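# Place the mat flat inside the upright pet tent

## Task

Get the mat lying flat on the floor inside the pet tent; it may be dropped into position. At the end the tent must be standing with its floor corners resting on the tabletop, and both the mat and tent must stay that way without the robot supporting them. Release everything and move the arms away afterwards.

## Robot and tools

Robot: two arms, left_arm and right_arm, each with six joints and a parallel gripper. Cameras: cam_head_left, cam_head_right, cam_high, cam_low (896x504 each), cam_left_wrist and cam_right_wrist (504x504 each). A loose object may occasionally get a short push from outside. Knocking any rigid item off the table fails the job; cloth, paper and film are exempt.

Scene frame: origin on the tabletop midway between the arms, +x out over the table, +z up, left_arm on the +y side. The names left and right are arm names, not image sides. Each gripper's fingers point along its own +z and close along its y; the reported end-effector point sits between the pads, roughly 1 cm short of the tips.

Joint order (used in every row and every per-joint list in results): wrist pitch, waist, wrist yaw, shoulder, elbow, wrist roll. Stated ranges in rad: waist -2.618 to 3.054, shoulder 0.000 to 3.142, elbow 0.000 to 3.142, wrist pitch -1.571 to 1.571, wrist yaw -1.571 to 1.571, wrist roll -2.094 to 2.094. True ends may differ by up to 0.036 rad either way.

A row is one flat list of 14 numbers, each in [-1, 1]: left_arm's six joint values in the order above then its opening, then the same seven for right_arm. Always give all 14 even if one arm stays put. Joint values are scaled offsets, not angles: 1.0 equals 1.202 rad for the waist, 1.258 shoulder, 1.238 elbow, 2.073 wrist pitch, 2.022 for wrist yaw and wrist roll. The opening is absolute: +1 fully open, -1 closed. Optionally append 12 more numbers in 0..1 as stiffness scales (left six, then right six, joint order), which multiply each joint's position gain and persist until changed.

execute_actions(actions): a list of up to 15 actions; each action is a list of up to 15 rows, each row played for one 1/30 s step, with the last row repeated to fill 15 steps. Joint offsets in every row are measured from the joint angles when that action began (for the first action, the angles in the latest result), not from the previous row. An action that would push any joint more than 0.036 rad beyond its range is rejected for both arms; a malformed action, or a first action failing that check, cancels the whole call. An empty list just returns state and images. Joints asked past their real end stop there, and the result may then say "joint sent to its limit".

move(target, speed, blocking): target is one 14-number row; its offsets are taken from the Joint positions in the latest result showing them. All joints travel proportionally so grippers trace curves; duration is clamped to 0.5-10 s. speed (rad/s, 0.01-2, default 0.5) caps the joint with the largest travel. No collision avoidance between arms or with objects, so faster moves and targets deeper past contact mean harder impacts. blocking=false returns after 0.5 s while motion continues; until a result reports it ended, further moves and actions are refused, so call wait or stop. Its result adds a "move:" line: end state (done, off_target, moving, held, fault), limits=held or limits=none, and each arm's joint farthest from target.

wait(seconds): 0 to 10; arms hold their last commands and a running move continues. stop(): brakes a running move, needing some distance; the fingers keep moving. zoom_image(camera, region): region [x0, y0, x1, y1] in that camera's pixels, origin top-left, at most 504x504. finished_scene(scene): pass the current scene's number; irreversible, and the result tells whether the job succeeded.

Results: per-arm state gives end_effector_position (m) and end_effector_quat_wxyz in the scene frame; printed positions can be off, more so at full reach. Joint positions and Joint velocities list each arm's joints (rad, rad/s) plus the pad gap (m; 0.094 fully open). Joint targets shows what the joints are currently driven to. grip_measured is the opening on the command scale. "joint command not followed" means a clearance check altered joint targets; the rest of the row still applied. FAULT and OVER-TEMPERATURE FAULT lines mark arm stops; MOTOR HOT warns at 75 °C, 90 °C stops that arm for 10 s, 100 °C drops it.

Motion limits: per step a joint target may lead its measured angle by at most 0.202 rad waist, 0.258 shoulder, 0.238 elbow, 0.573 wrist pitch, 0.522 wrist yaw and roll; targets that would shift a gripper over 70 mm are scaled back. Large displacements span several actions, and unfinished motion may need recommanding. Zero offsets can let an arm sag; to hold, send the offsets back to the desired angles first, then zeros, correcting any shortfall.

Gripping: fingers go to the commanded grip_measured value; command about 0.03 below the reading to hold firmly, less for a lighter grip. Readings may be biased by about 1 mm. Pads push up to roughly 50-62 N, less on thin parts, with a brief spike at contact.

Avoid: arms striking or pressing each other, drops, slips, slams and hard pushes, and holding loads long enough to overheat motors. The robot keeps its last command while you compose replies. Finish by opening the grippers and retreating.

Each tool is called as a command line: name --argument value for each argument, lists and objects as JSON in quotes; but a table of rows of numbers goes row by row, as --pt "numbers of a row", without its own name.

## Session

execute_actions --actions '[]'

Scene clock: 0.00 s.
left_arm: end_effector_position=(+0.4102, +0.3242, +0.4154) grip_measured=+1.000 end_effector_quat_wxyz=(+0.712, +0.048, +0.699, -0.044) | right_arm: end_effector_position=(+0.3771, -0.3182, +0.3998) grip_measured=+1.000 end_effector_quat_wxyz=(+0.695, +0.078, +0.711, -0.069)
Joint names: [wrist pitch, waist, wrist yaw, shoulder, elbow, wrist roll]
Joint positions: left_arm=[ 0.008 -0.002 -0.001  1.052  1.063  0.006  0.094] | right_arm=[-0.012 -0.016  0.003  1.06   1.047  0.009  0.094]
Joint velocities: left_arm=[ 0.022 -0.017 -0.007 -0.007 -0.012  0.007  0.   ] | right_arm=[ 0.007 -0.017 -0.081 -0.017 -0.002 -0.007  0.   ]
Motor temperatures (°C, as the motors report them): left_arm=[29 27 28 26 26 28] | right_arm=[25 26 27 24 26 25]
Joint targets: left_arm=[-0.006 -0.002 -0.001 1.048 1.066 0.007] | right_arm=[-0.003 -0.016 0.003 1.051 1.059 0.009]
Joint stiffness scale: left_arm=[1. 1. 1. 1. 1. 1.] | right_arm=[1. 1. 1. 1. 1. 1.]

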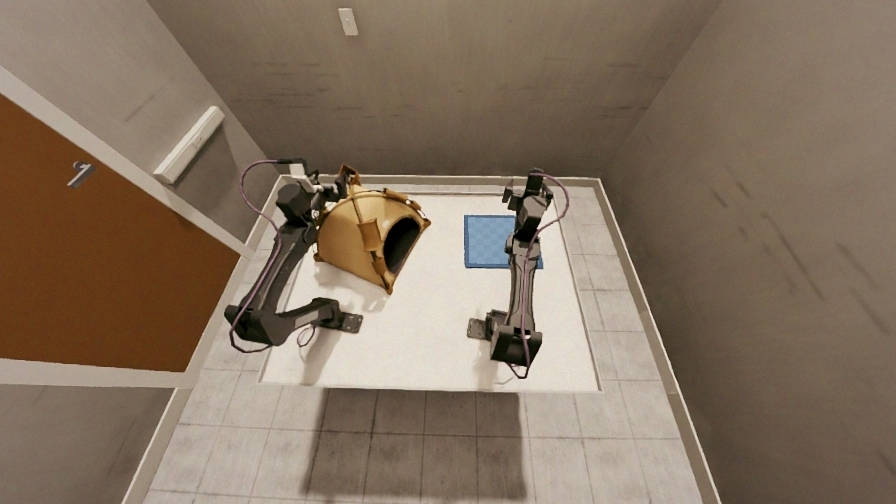

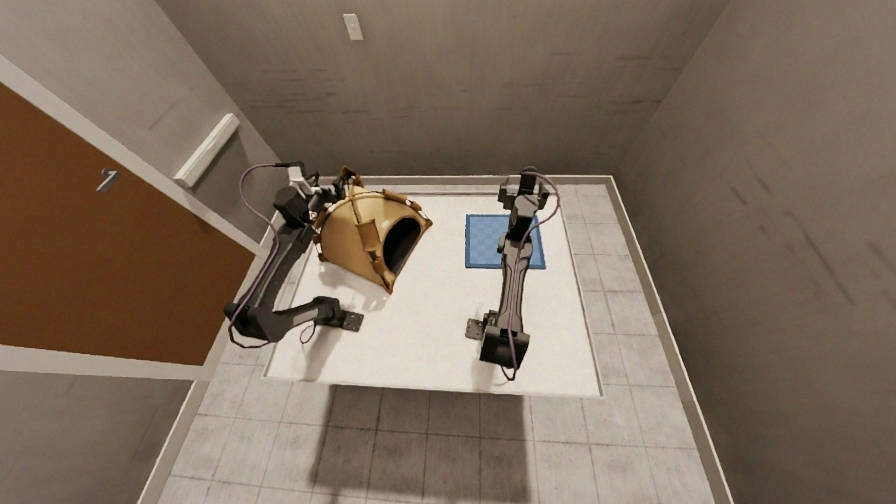

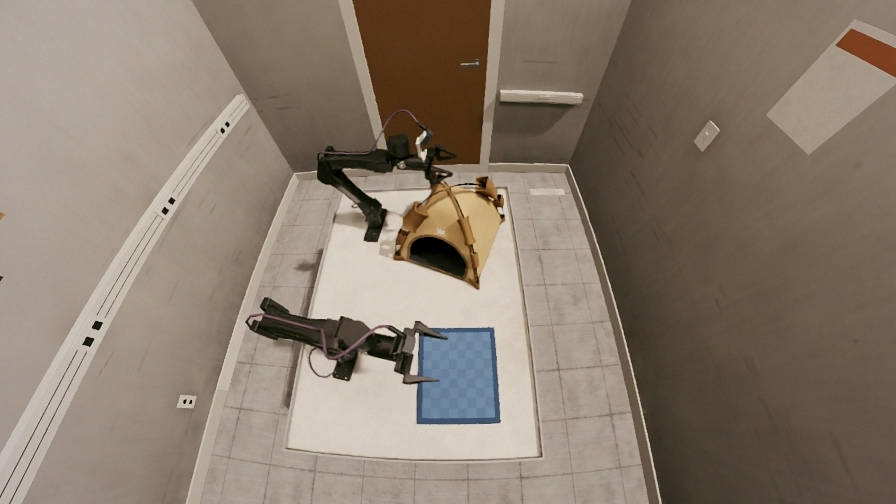

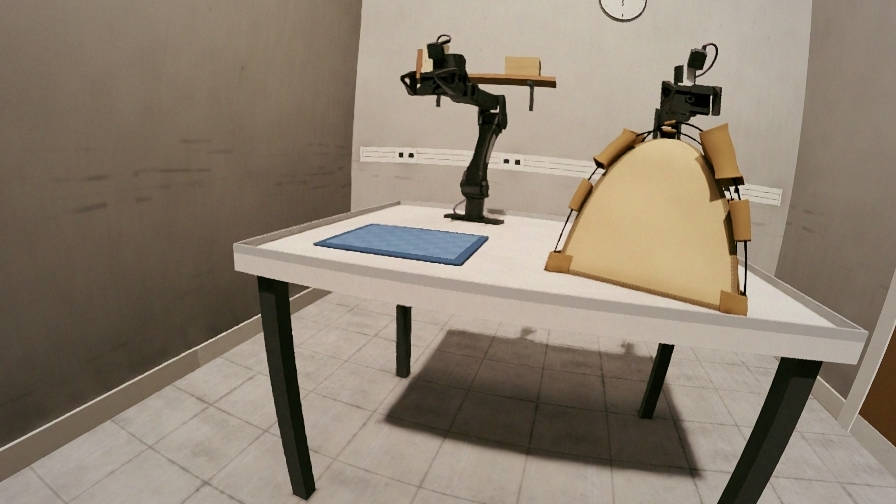

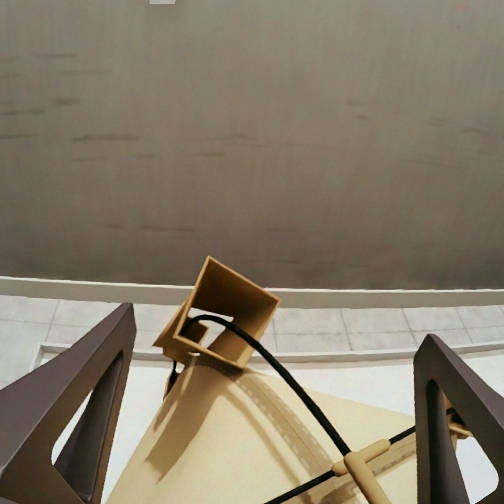

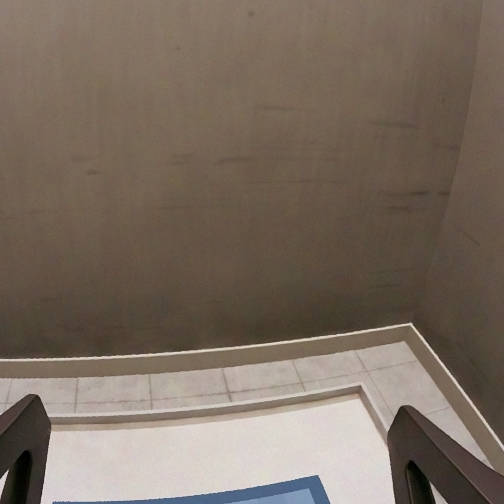

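zoom_image --camera "cam_high" --region '[240, 130, 600, 470]'

zoom_image --camera "cam_head_left" --region '[220, 140, 620, 400]'

zoom_image --camera "cam_low" --region '[220, 100, 720, 340]'

Region (240, 130, 600, 470) of cam_high's 896x504 image, scaled by 1.400, with more detail than that image has.

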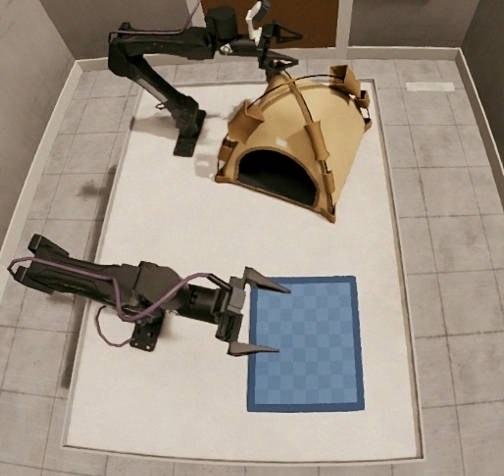

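Region (220, 140, 620, 400) of cam_head_left's 896x504 image, scaled by 1.260, with more detail than that image has; it fills the top 328 rows of this view, and the rest is white.

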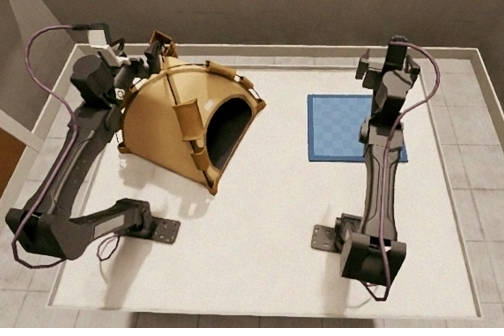

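Region (220, 100, 720, 340) of cam_low's 896x504 image, scaled by 1.008, with more detail than that image has; it fills the top 242 rows of this view, and the rest is white.

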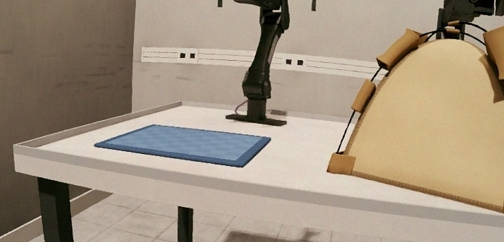

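move --target '[0,0.4,0,0,0,0,1, 0.3,0.6,0,0,0,0,1]' --speed 0.6

Scene clock: 3.30 s.
left_arm: end_effector_position=(+0.3908, +0.5018, +0.4163) grip_measured=+1.000 end_effector_quat_wxyz=(+0.704, -0.117, +0.689, +0.124) | right_arm: end_effector_position=(+0.3010, -0.0725, +0.5420) grip_measured=+1.000 end_effector_quat_wxyz=(+0.851, -0.116, +0.461, +0.224)
Joint names: [wrist pitch, waist, wrist yaw, shoulder, elbow, wrist roll]
Joint positions: left_arm=[ 0.012  0.47  -0.     1.052  1.063  0.006  0.094] | right_arm=[0.592 0.696 0.004 1.06  1.047 0.009 0.094]
Joint velocities: left_arm=[-0.037  0.002 -0.081  0.002 -0.007  0.066  0.   ] | right_arm=[ 0.007  0.007  0.007  0.002 -0.007 -0.125  0.   ]
Motor temperatures (°C, as the motors report them): left_arm=[30 27 28 26 27 28] | right_arm=[26 26 27 24 26 25]
Joint targets: left_arm=[0.008 0.478 -0.001 1.052 1.063 0.006] | right_arm=[0.610 0.705 0.004 1.060 1.047 0.009]
Joint stiffness scale: left_arm=[1. 1. 1. 1. 1. 1.] | right_arm=[1. 1. 1. 1. 1. 1.]
move: done; limits=none; left_arm: farthest joint: the waist, 0.009 radians from its target (0.481 radians at the start); right_arm: farthest joint: the wrist pitch, 0.018 radians from its target (0.621 radians at the start)

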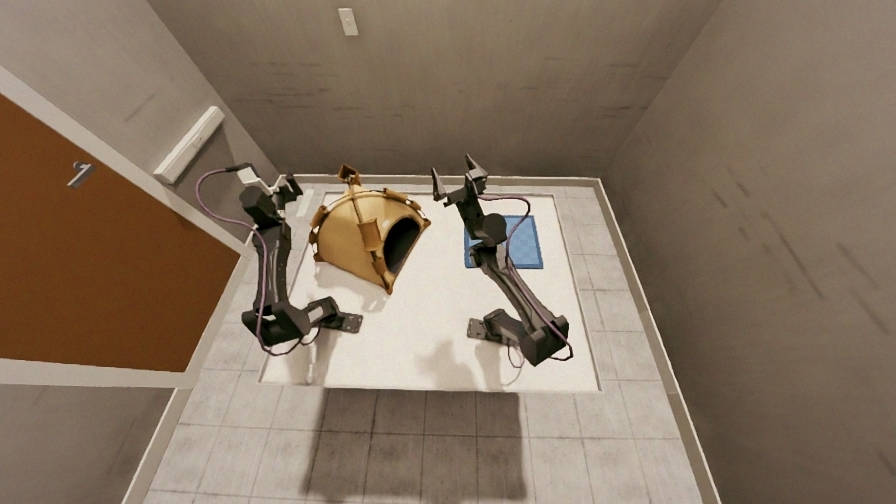

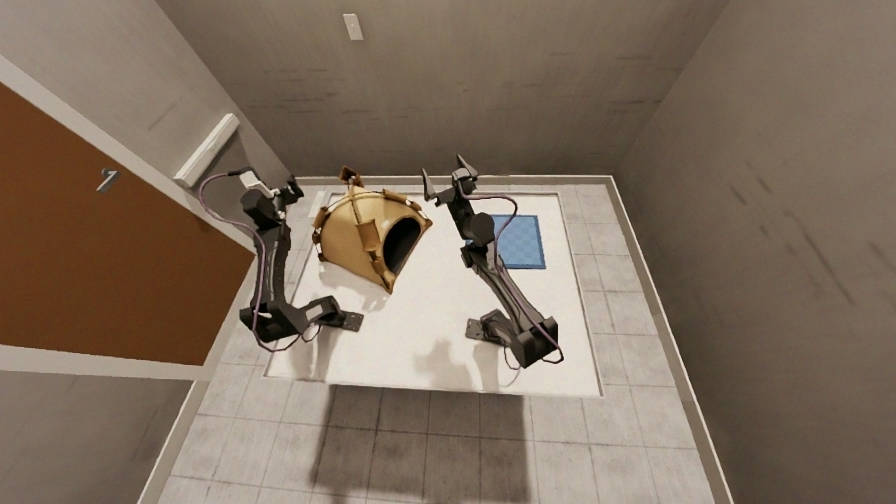

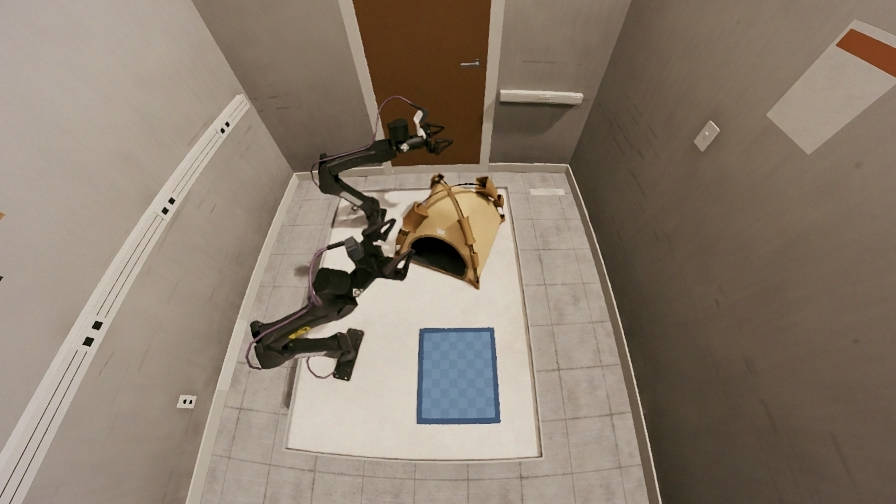

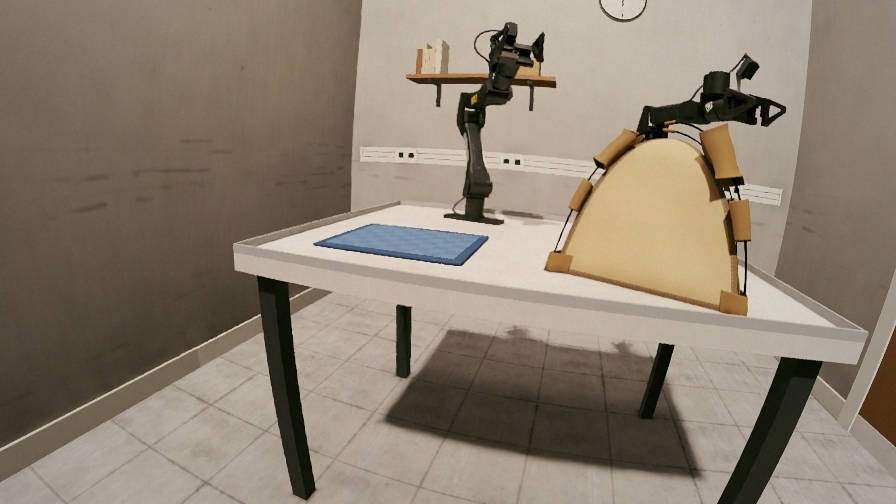

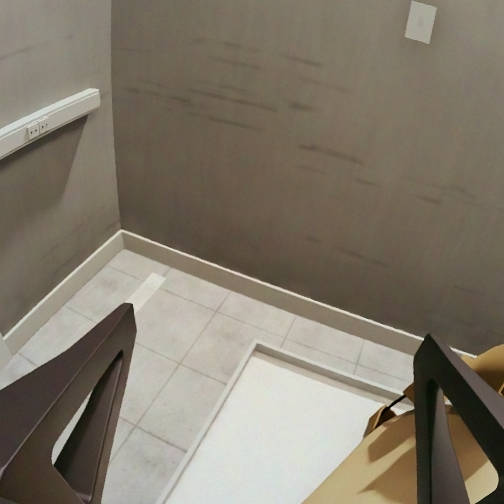

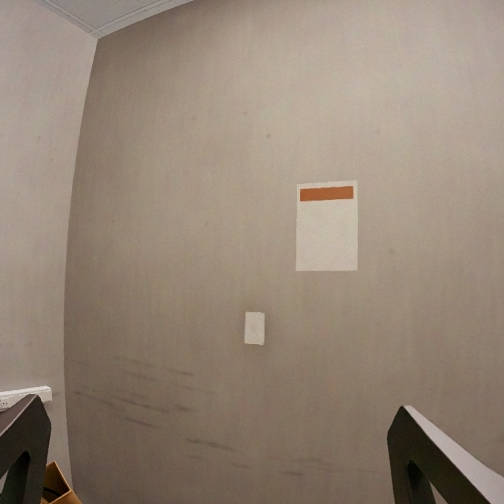

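move --target '[0,0,0,0,0,0,1, -0.5,0.3,0,0,-0.2,0,1]' --speed 0.7

Scene clock: 6.57 s.
left_arm: end_effector_position=(+0.3908, +0.5018, +0.4174) grip_measured=+1.000 end_effector_quat_wxyz=(+0.706, -0.116, +0.688, +0.124) | right_arm: end_effector_position=(+0.2179, +0.0126, +0.1860) grip_measured=+1.000 end_effector_quat_wxyz=(+0.386, -0.372, +0.826, +0.177)
Joint names: [wrist pitch, waist, wrist yaw, shoulder, elbow, wrist roll]
Joint positions: left_arm=[ 0.016  0.47  -0.     1.052  1.063  0.006  0.094] | right_arm=[-0.44   1.046  0.004  1.06   0.805  0.009  0.094]
Joint velocities: left_arm=[ 0.007  0.007  0.022 -0.007  0.002 -0.022  0.   ] | right_arm=[-0.037  0.002 -0.022  0.002  0.002 -0.007  0.   ]
Motor temperatures (°C, as the motors report them): left_arm=[31 27 28 26 27 28] | right_arm=[27 26 27 24 26 25]
Joint targets: left_arm=[0.012 0.470 -0.000 1.052 1.063 0.006] | right_arm=[-0.444 1.056 0.004 1.060 0.799 0.009]
Joint stiffness scale: left_arm=[1. 1. 1. 1. 1. 1.] | right_arm=[1. 1. 1. 1. 1. 1.]
move: done; limits=none; left_arm: farthest joint: the wrist pitch, 0.004 radians from its target (0.000 radians at the start); right_arm: farthest joint: the waist, 0.010 radians from its target (0.361 radians at the start)

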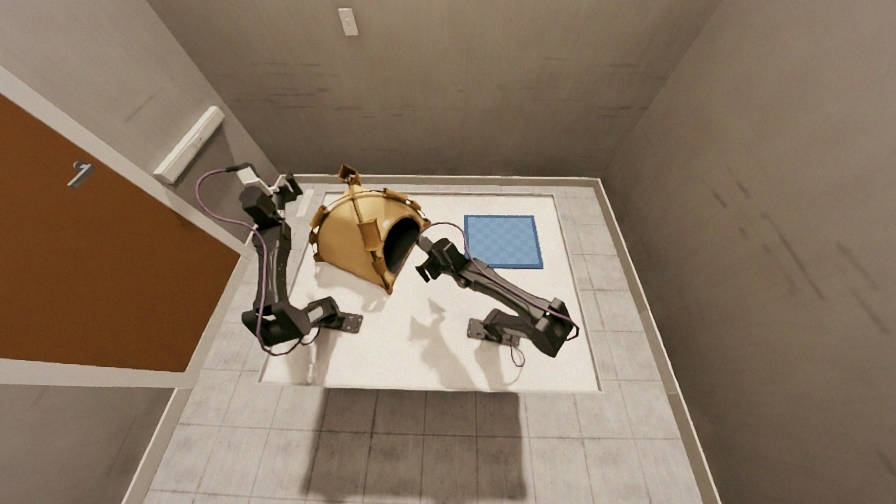

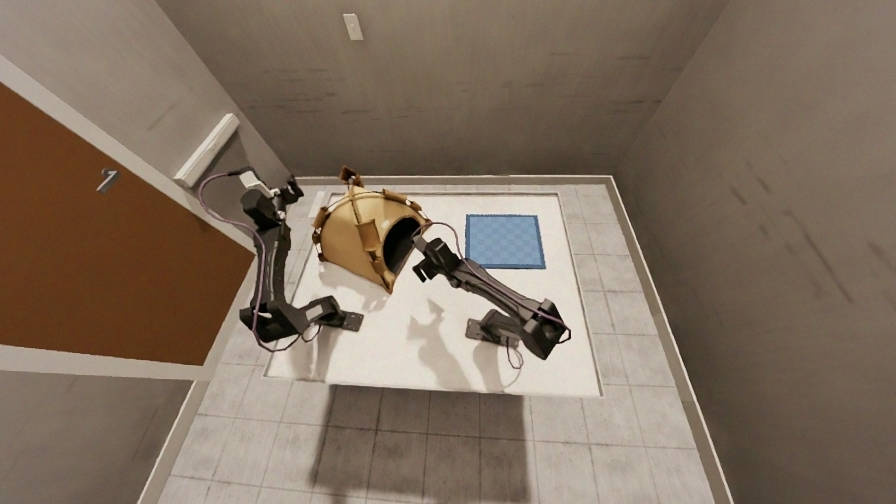

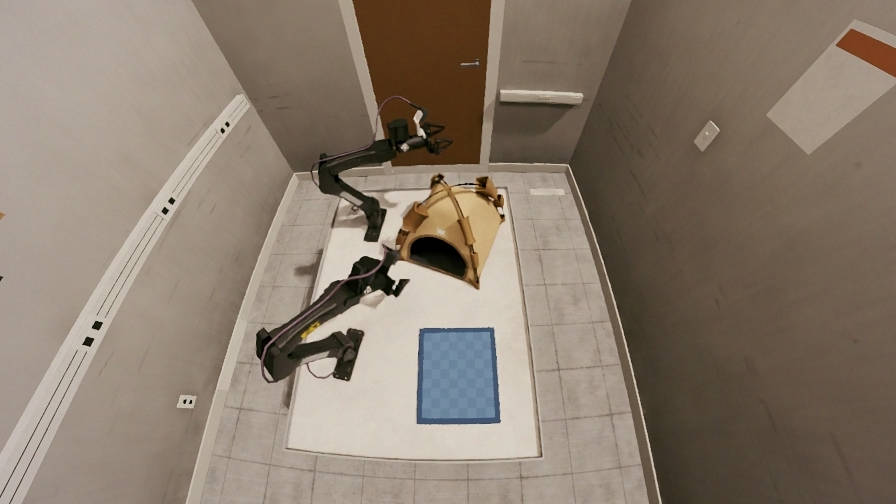

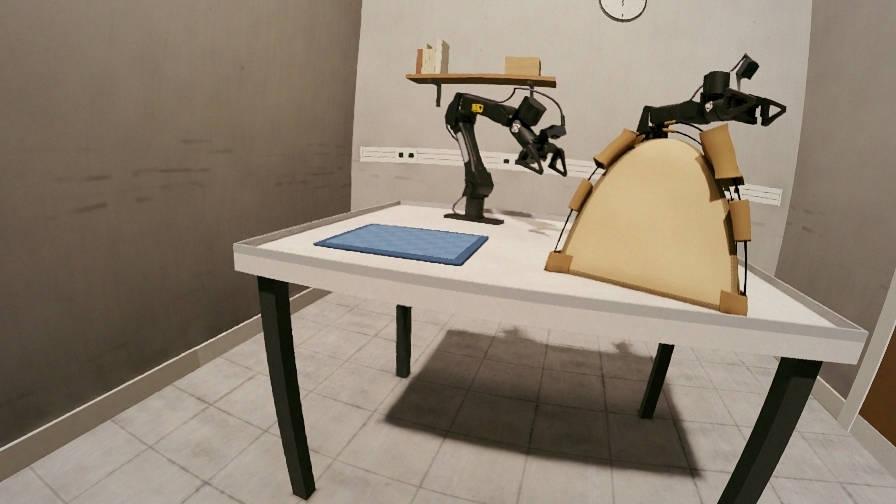

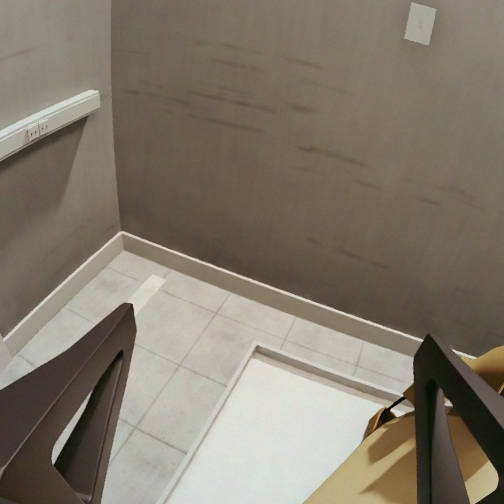

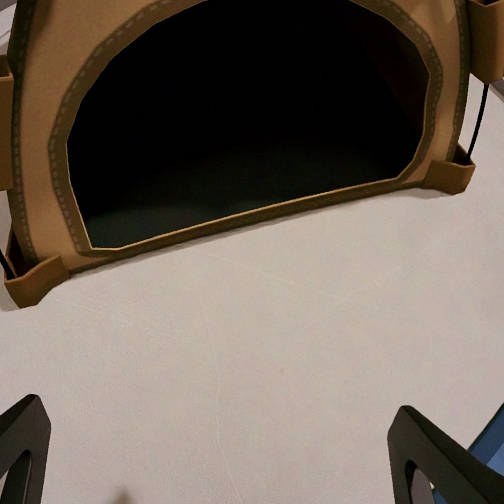

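move --target '[0,0,0,0,0,0,1, -0.4,-0.488,0,0.69,0.663,0.14,1]' --speed 0.7

Scene clock: 10.10 s.
left_arm: end_effector_position=(+0.3908, +0.5018, +0.4183) grip_measured=+1.000 end_effector_quat_wxyz=(+0.707, -0.116, +0.686, +0.124) | right_arm: end_effector_position=(+0.3423, -0.1441, +0.0905) grip_measured=+1.000 end_effector_quat_wxyz=(-0.016, +0.006, +1.000, -0.006)
Joint names: [wrist pitch, waist, wrist yaw, shoulder, elbow, wrist roll]
Joint positions: left_arm=[ 0.02   0.47  -0.     1.052  1.063  0.006  0.094] | right_arm=[-1.259  0.461  0.002  1.934  1.588  0.284  0.094]
Joint velocities: left_arm=[ 0.007 -0.007 -0.037 -0.012 -0.027 -0.007  0.   ] | right_arm=[-0.007 -0.007 -0.037 -0.012  0.007  0.022  0.   ]
Motor temperatures (°C, as the motors report them): left_arm=[32 27 28 26 28 28] | right_arm=[27 26 27 24 27 25]
Joint targets: left_arm=[0.016 0.470 -0.000 1.052 1.063 0.006] | right_arm=[-1.269 0.460 0.004 1.928 1.626 0.292]
Joint stiffness scale: left_arm=[1. 1. 1. 1. 1. 1.] | right_arm=[1. 1. 1. 1. 1. 1.]
move: off_target (right_arm); limits=none; left_arm: farthest joint: the wrist pitch, 0.004 radians from its target (0.000 radians at the start); right_arm: farthest joint: the elbow, 0.038 radians from its target (0.821 radians at the start)

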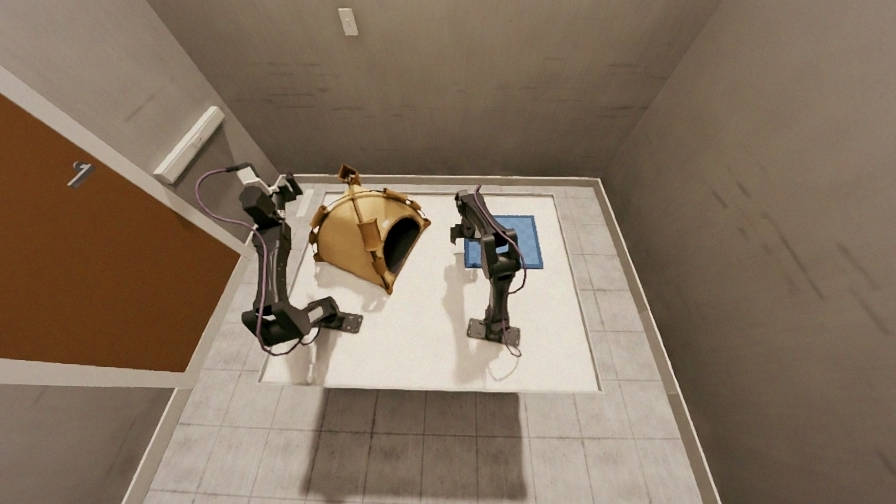

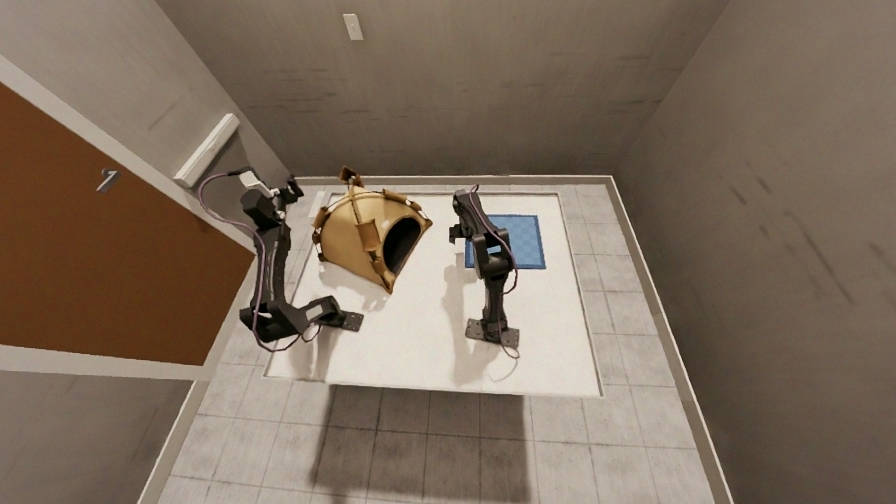

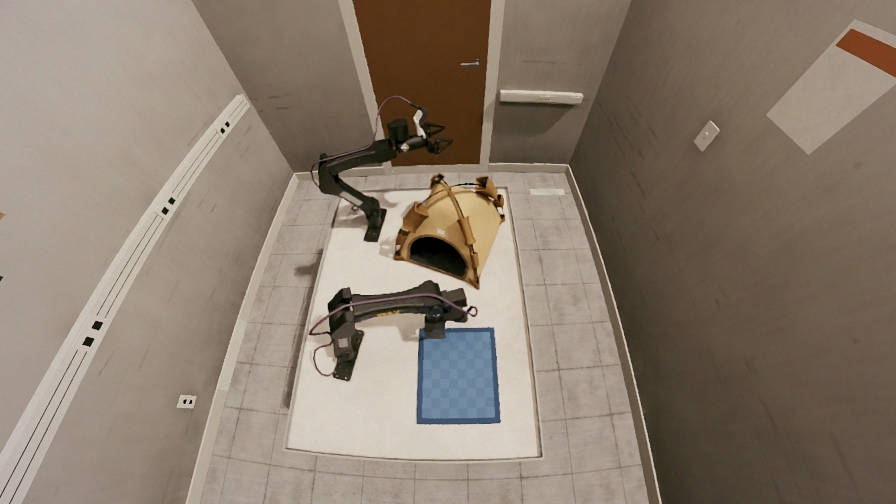

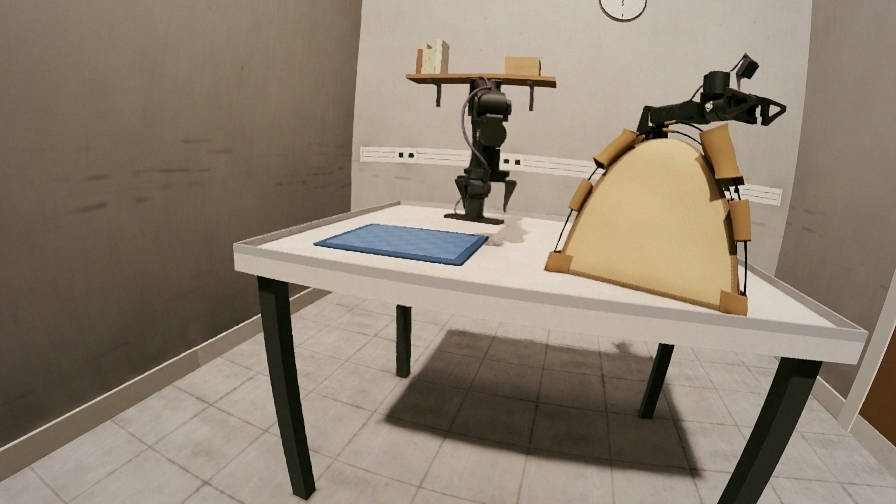

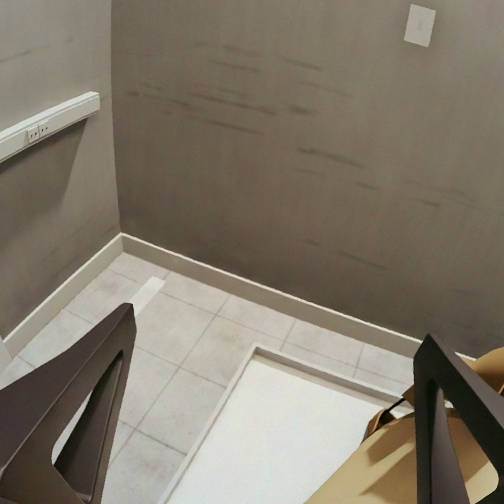

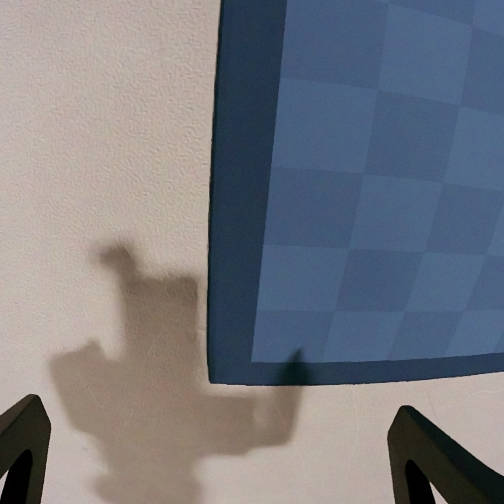

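move --target '[0,0,0,0,0,0,1, -0.004,-0.097,0.12,0.285,0.347,-0.061,0.3]' --speed 0.5

Scene clock: 12.90 s.
left_arm: end_effector_position=(+0.3908, +0.5018, +0.4193) grip_measured=+1.000 end_effector_quat_wxyz=(+0.708, -0.116, +0.685, +0.125) | right_arm: end_effector_position=(+0.4444, -0.2086, +0.0532) grip_measured=+0.302 end_effector_quat_wxyz=(+0.013, +0.003, +0.993, -0.115)
Joint names: [wrist pitch, waist, wrist yaw, shoulder, elbow, wrist roll]
Joint positions: left_arm=[ 0.024  0.47  -0.     1.052  1.063  0.006  0.094] | right_arm=[-1.266  0.349  0.231  2.297  1.981  0.168  0.061]
Joint velocities: left_arm=[-0.066  0.012 -0.125  0.012  0.002 -0.022  0.   ] | right_arm=[ 0.007  0.002 -0.051 -0.017 -0.002  0.037 -0.   ]
Motor temperatures (°C, as the motors report them): left_arm=[32 27 28 26 28 28] | right_arm=[27 26 27 25 27 25]
Joint targets: left_arm=[0.020 0.470 -0.000 1.052 1.063 0.006] | right_arm=[-1.268 0.344 0.245 2.292 2.018 0.161]
Joint stiffness scale: left_arm=[1. 1. 1. 1. 1. 1.] | right_arm=[1. 1. 1. 1. 1. 1.]
move: off_target (right_arm); limits=none; left_arm: farthest joint: the wrist pitch, 0.004 radians from its target (0.000 radians at the start); right_arm: farthest joint: the elbow, 0.036 radians from its target (0.430 radians at the start)

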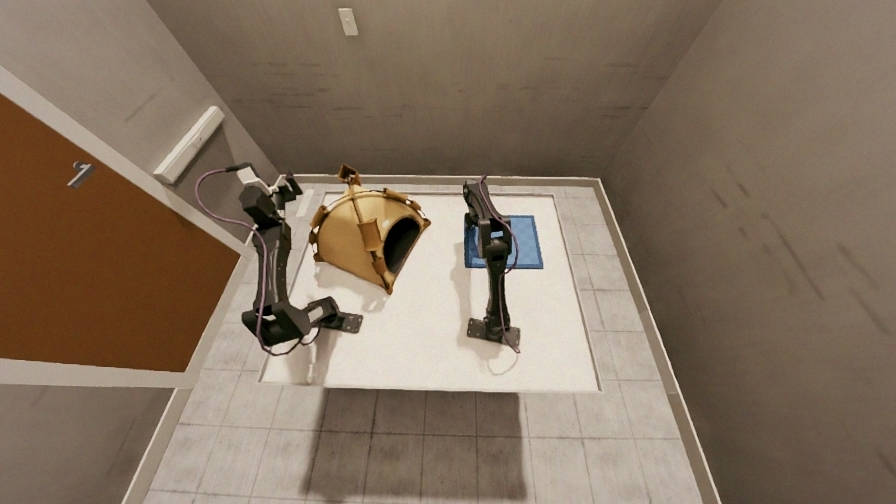

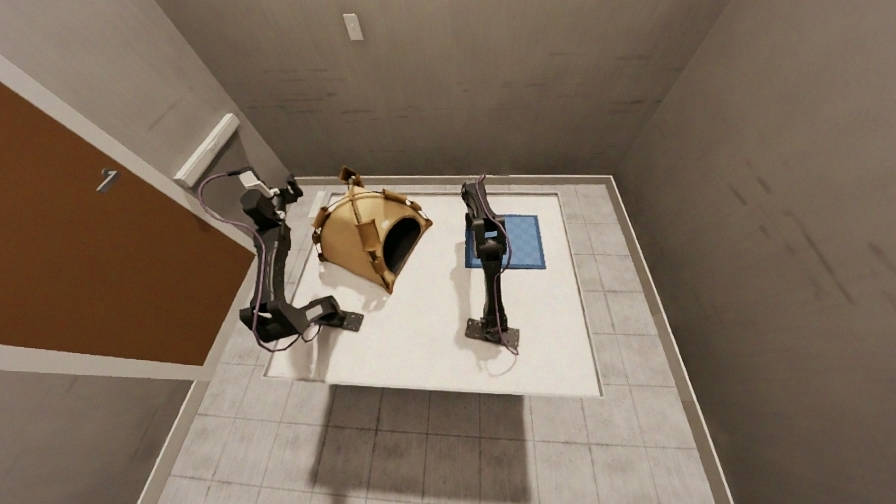

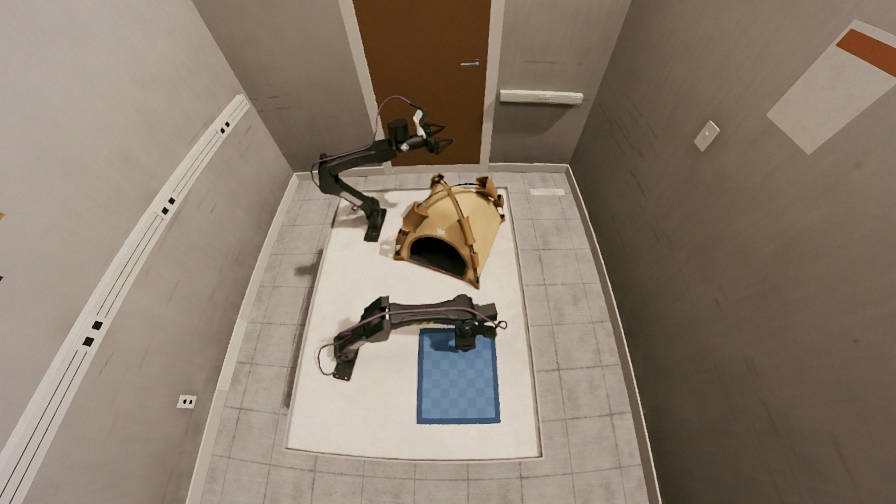

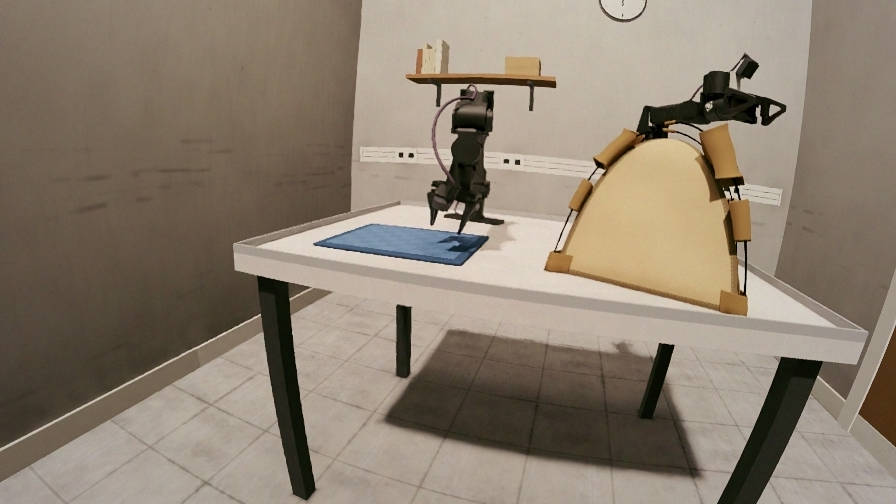

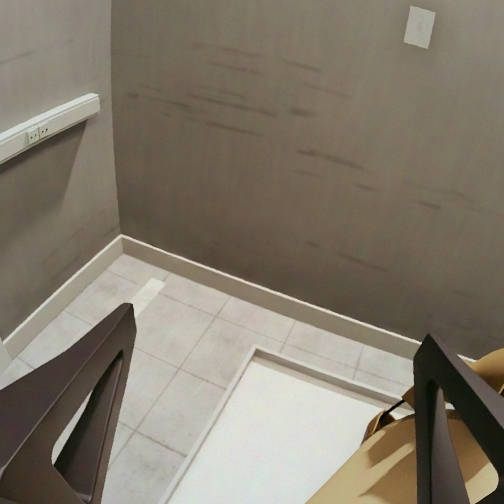

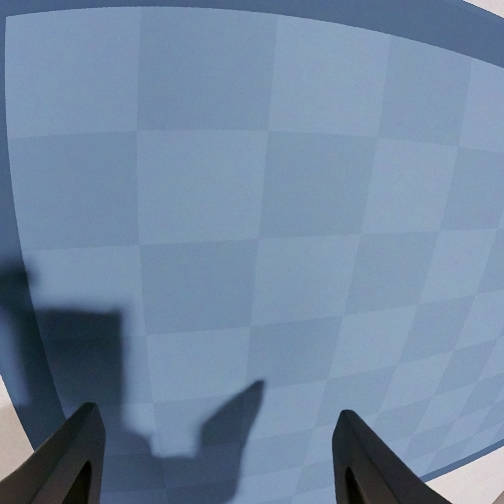

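move --target '[0,0,0,0,0,0,1, 0.053,0.095,0,0,-0.09,0.054,0.3]' --speed 0.2

zoom_image --camera "cam_low" --region '[400, 170, 560, 280]'

Scene clock: 14.77 s.
left_arm: end_effector_position=(+0.3907, +0.5018, +0.4202) grip_measured=+1.000 end_effector_quat_wxyz=(+0.710, -0.116, +0.684, +0.125) | right_arm: end_effector_position=(+0.4335, -0.1608, +0.0280) grip_measured=+0.302 end_effector_quat_wxyz=(+0.022, -0.004, +0.993, -0.113)
Joint names: [wrist pitch, waist, wrist yaw, shoulder, elbow, wrist roll]
Joint positions: left_arm=[ 0.028  0.47  -0.     1.052  1.063  0.006  0.094] | right_arm=[-1.172  0.46   0.23   2.297  1.881  0.266  0.061]
Joint velocities: left_arm=[-0.022 -0.002 -0.051 -0.012  0.012  0.007  0.   ] | right_arm=[ 0.066  0.007  0.022 -0.017 -0.017  0.051 -0.   ]
Motor temperatures (°C, as the motors report them): left_arm=[33 27 28 26 28 28] | right_arm=[27 26 27 25 27 25]
Joint targets: left_arm=[0.024 0.470 -0.000 1.052 1.063 0.006] | right_arm=[-1.156 0.463 0.231 2.297 1.870 0.276]
Joint stiffness scale: left_arm=[1. 1. 1. 1. 1. 1.] | right_arm=[1. 1. 1. 1. 1. 1.]
move: done; limits=none; left_arm: farthest joint: the wrist pitch, 0.004 radians from its target (0.000 radians at the start); right_arm: farthest joint: the wrist pitch, 0.016 radians from its target (0.110 radians at the start)

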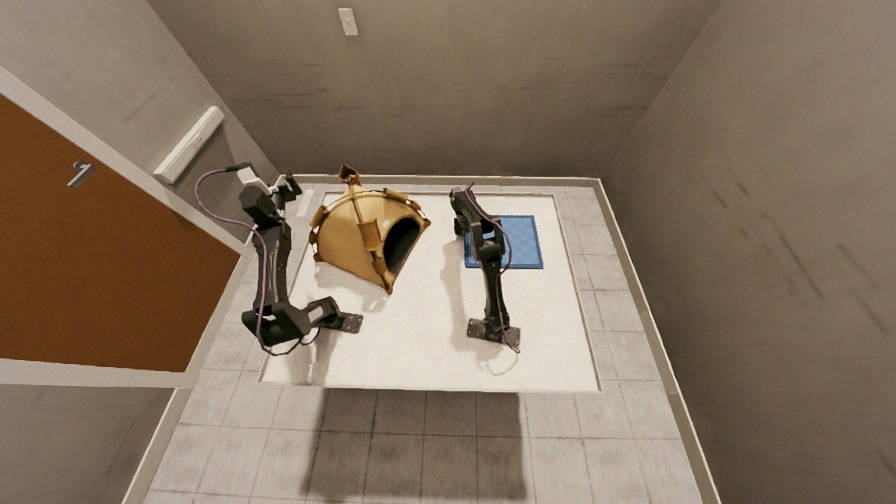

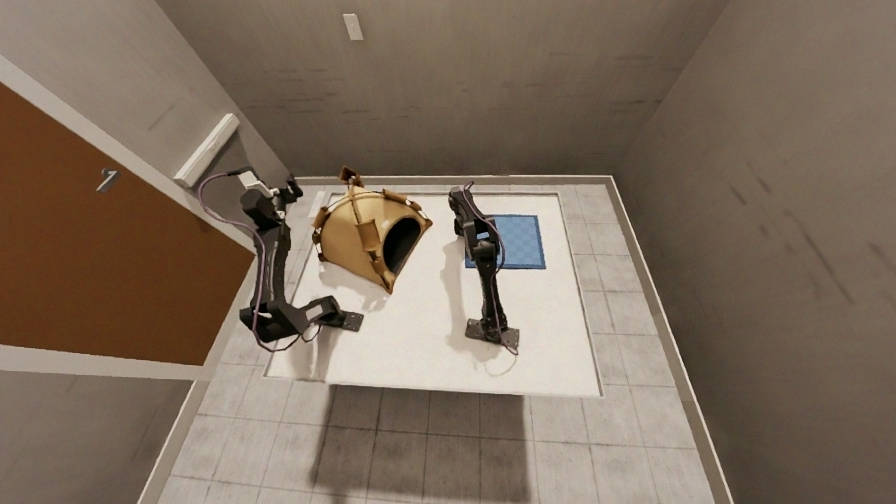

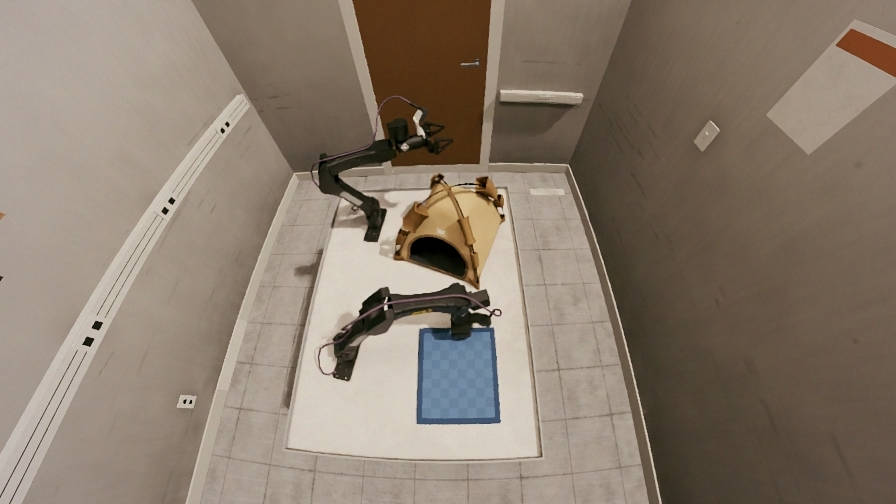

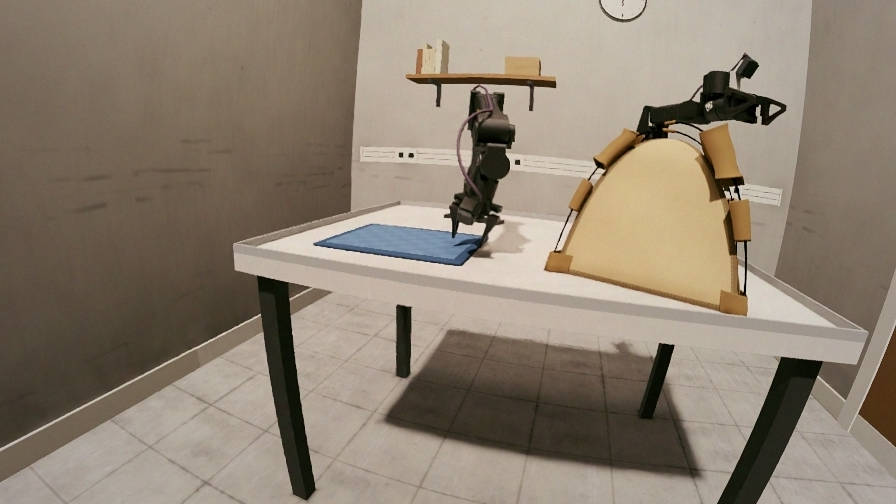

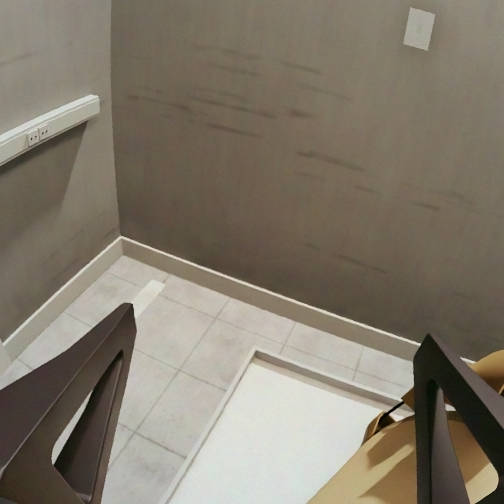

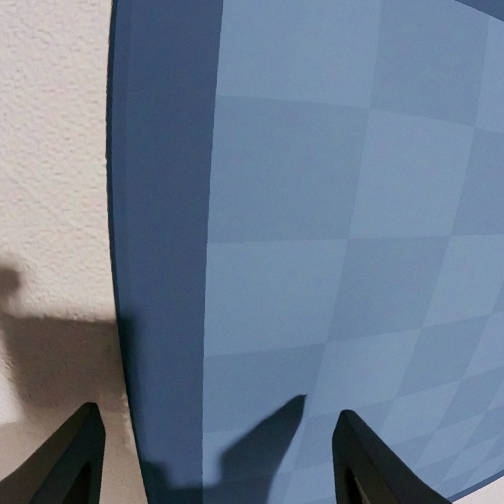

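Region (400, 170, 560, 280) of cam_low's 896x504 image, scaled by 3.150, with more detail than that image has; it fills the top 346 rows of this view, and the rest is white.

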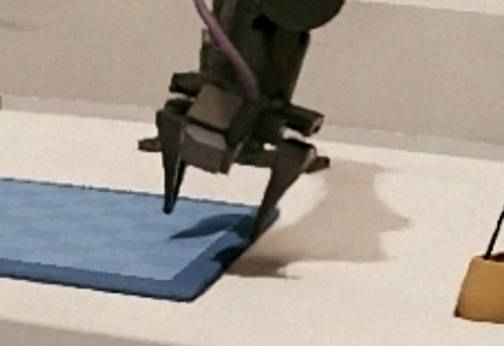

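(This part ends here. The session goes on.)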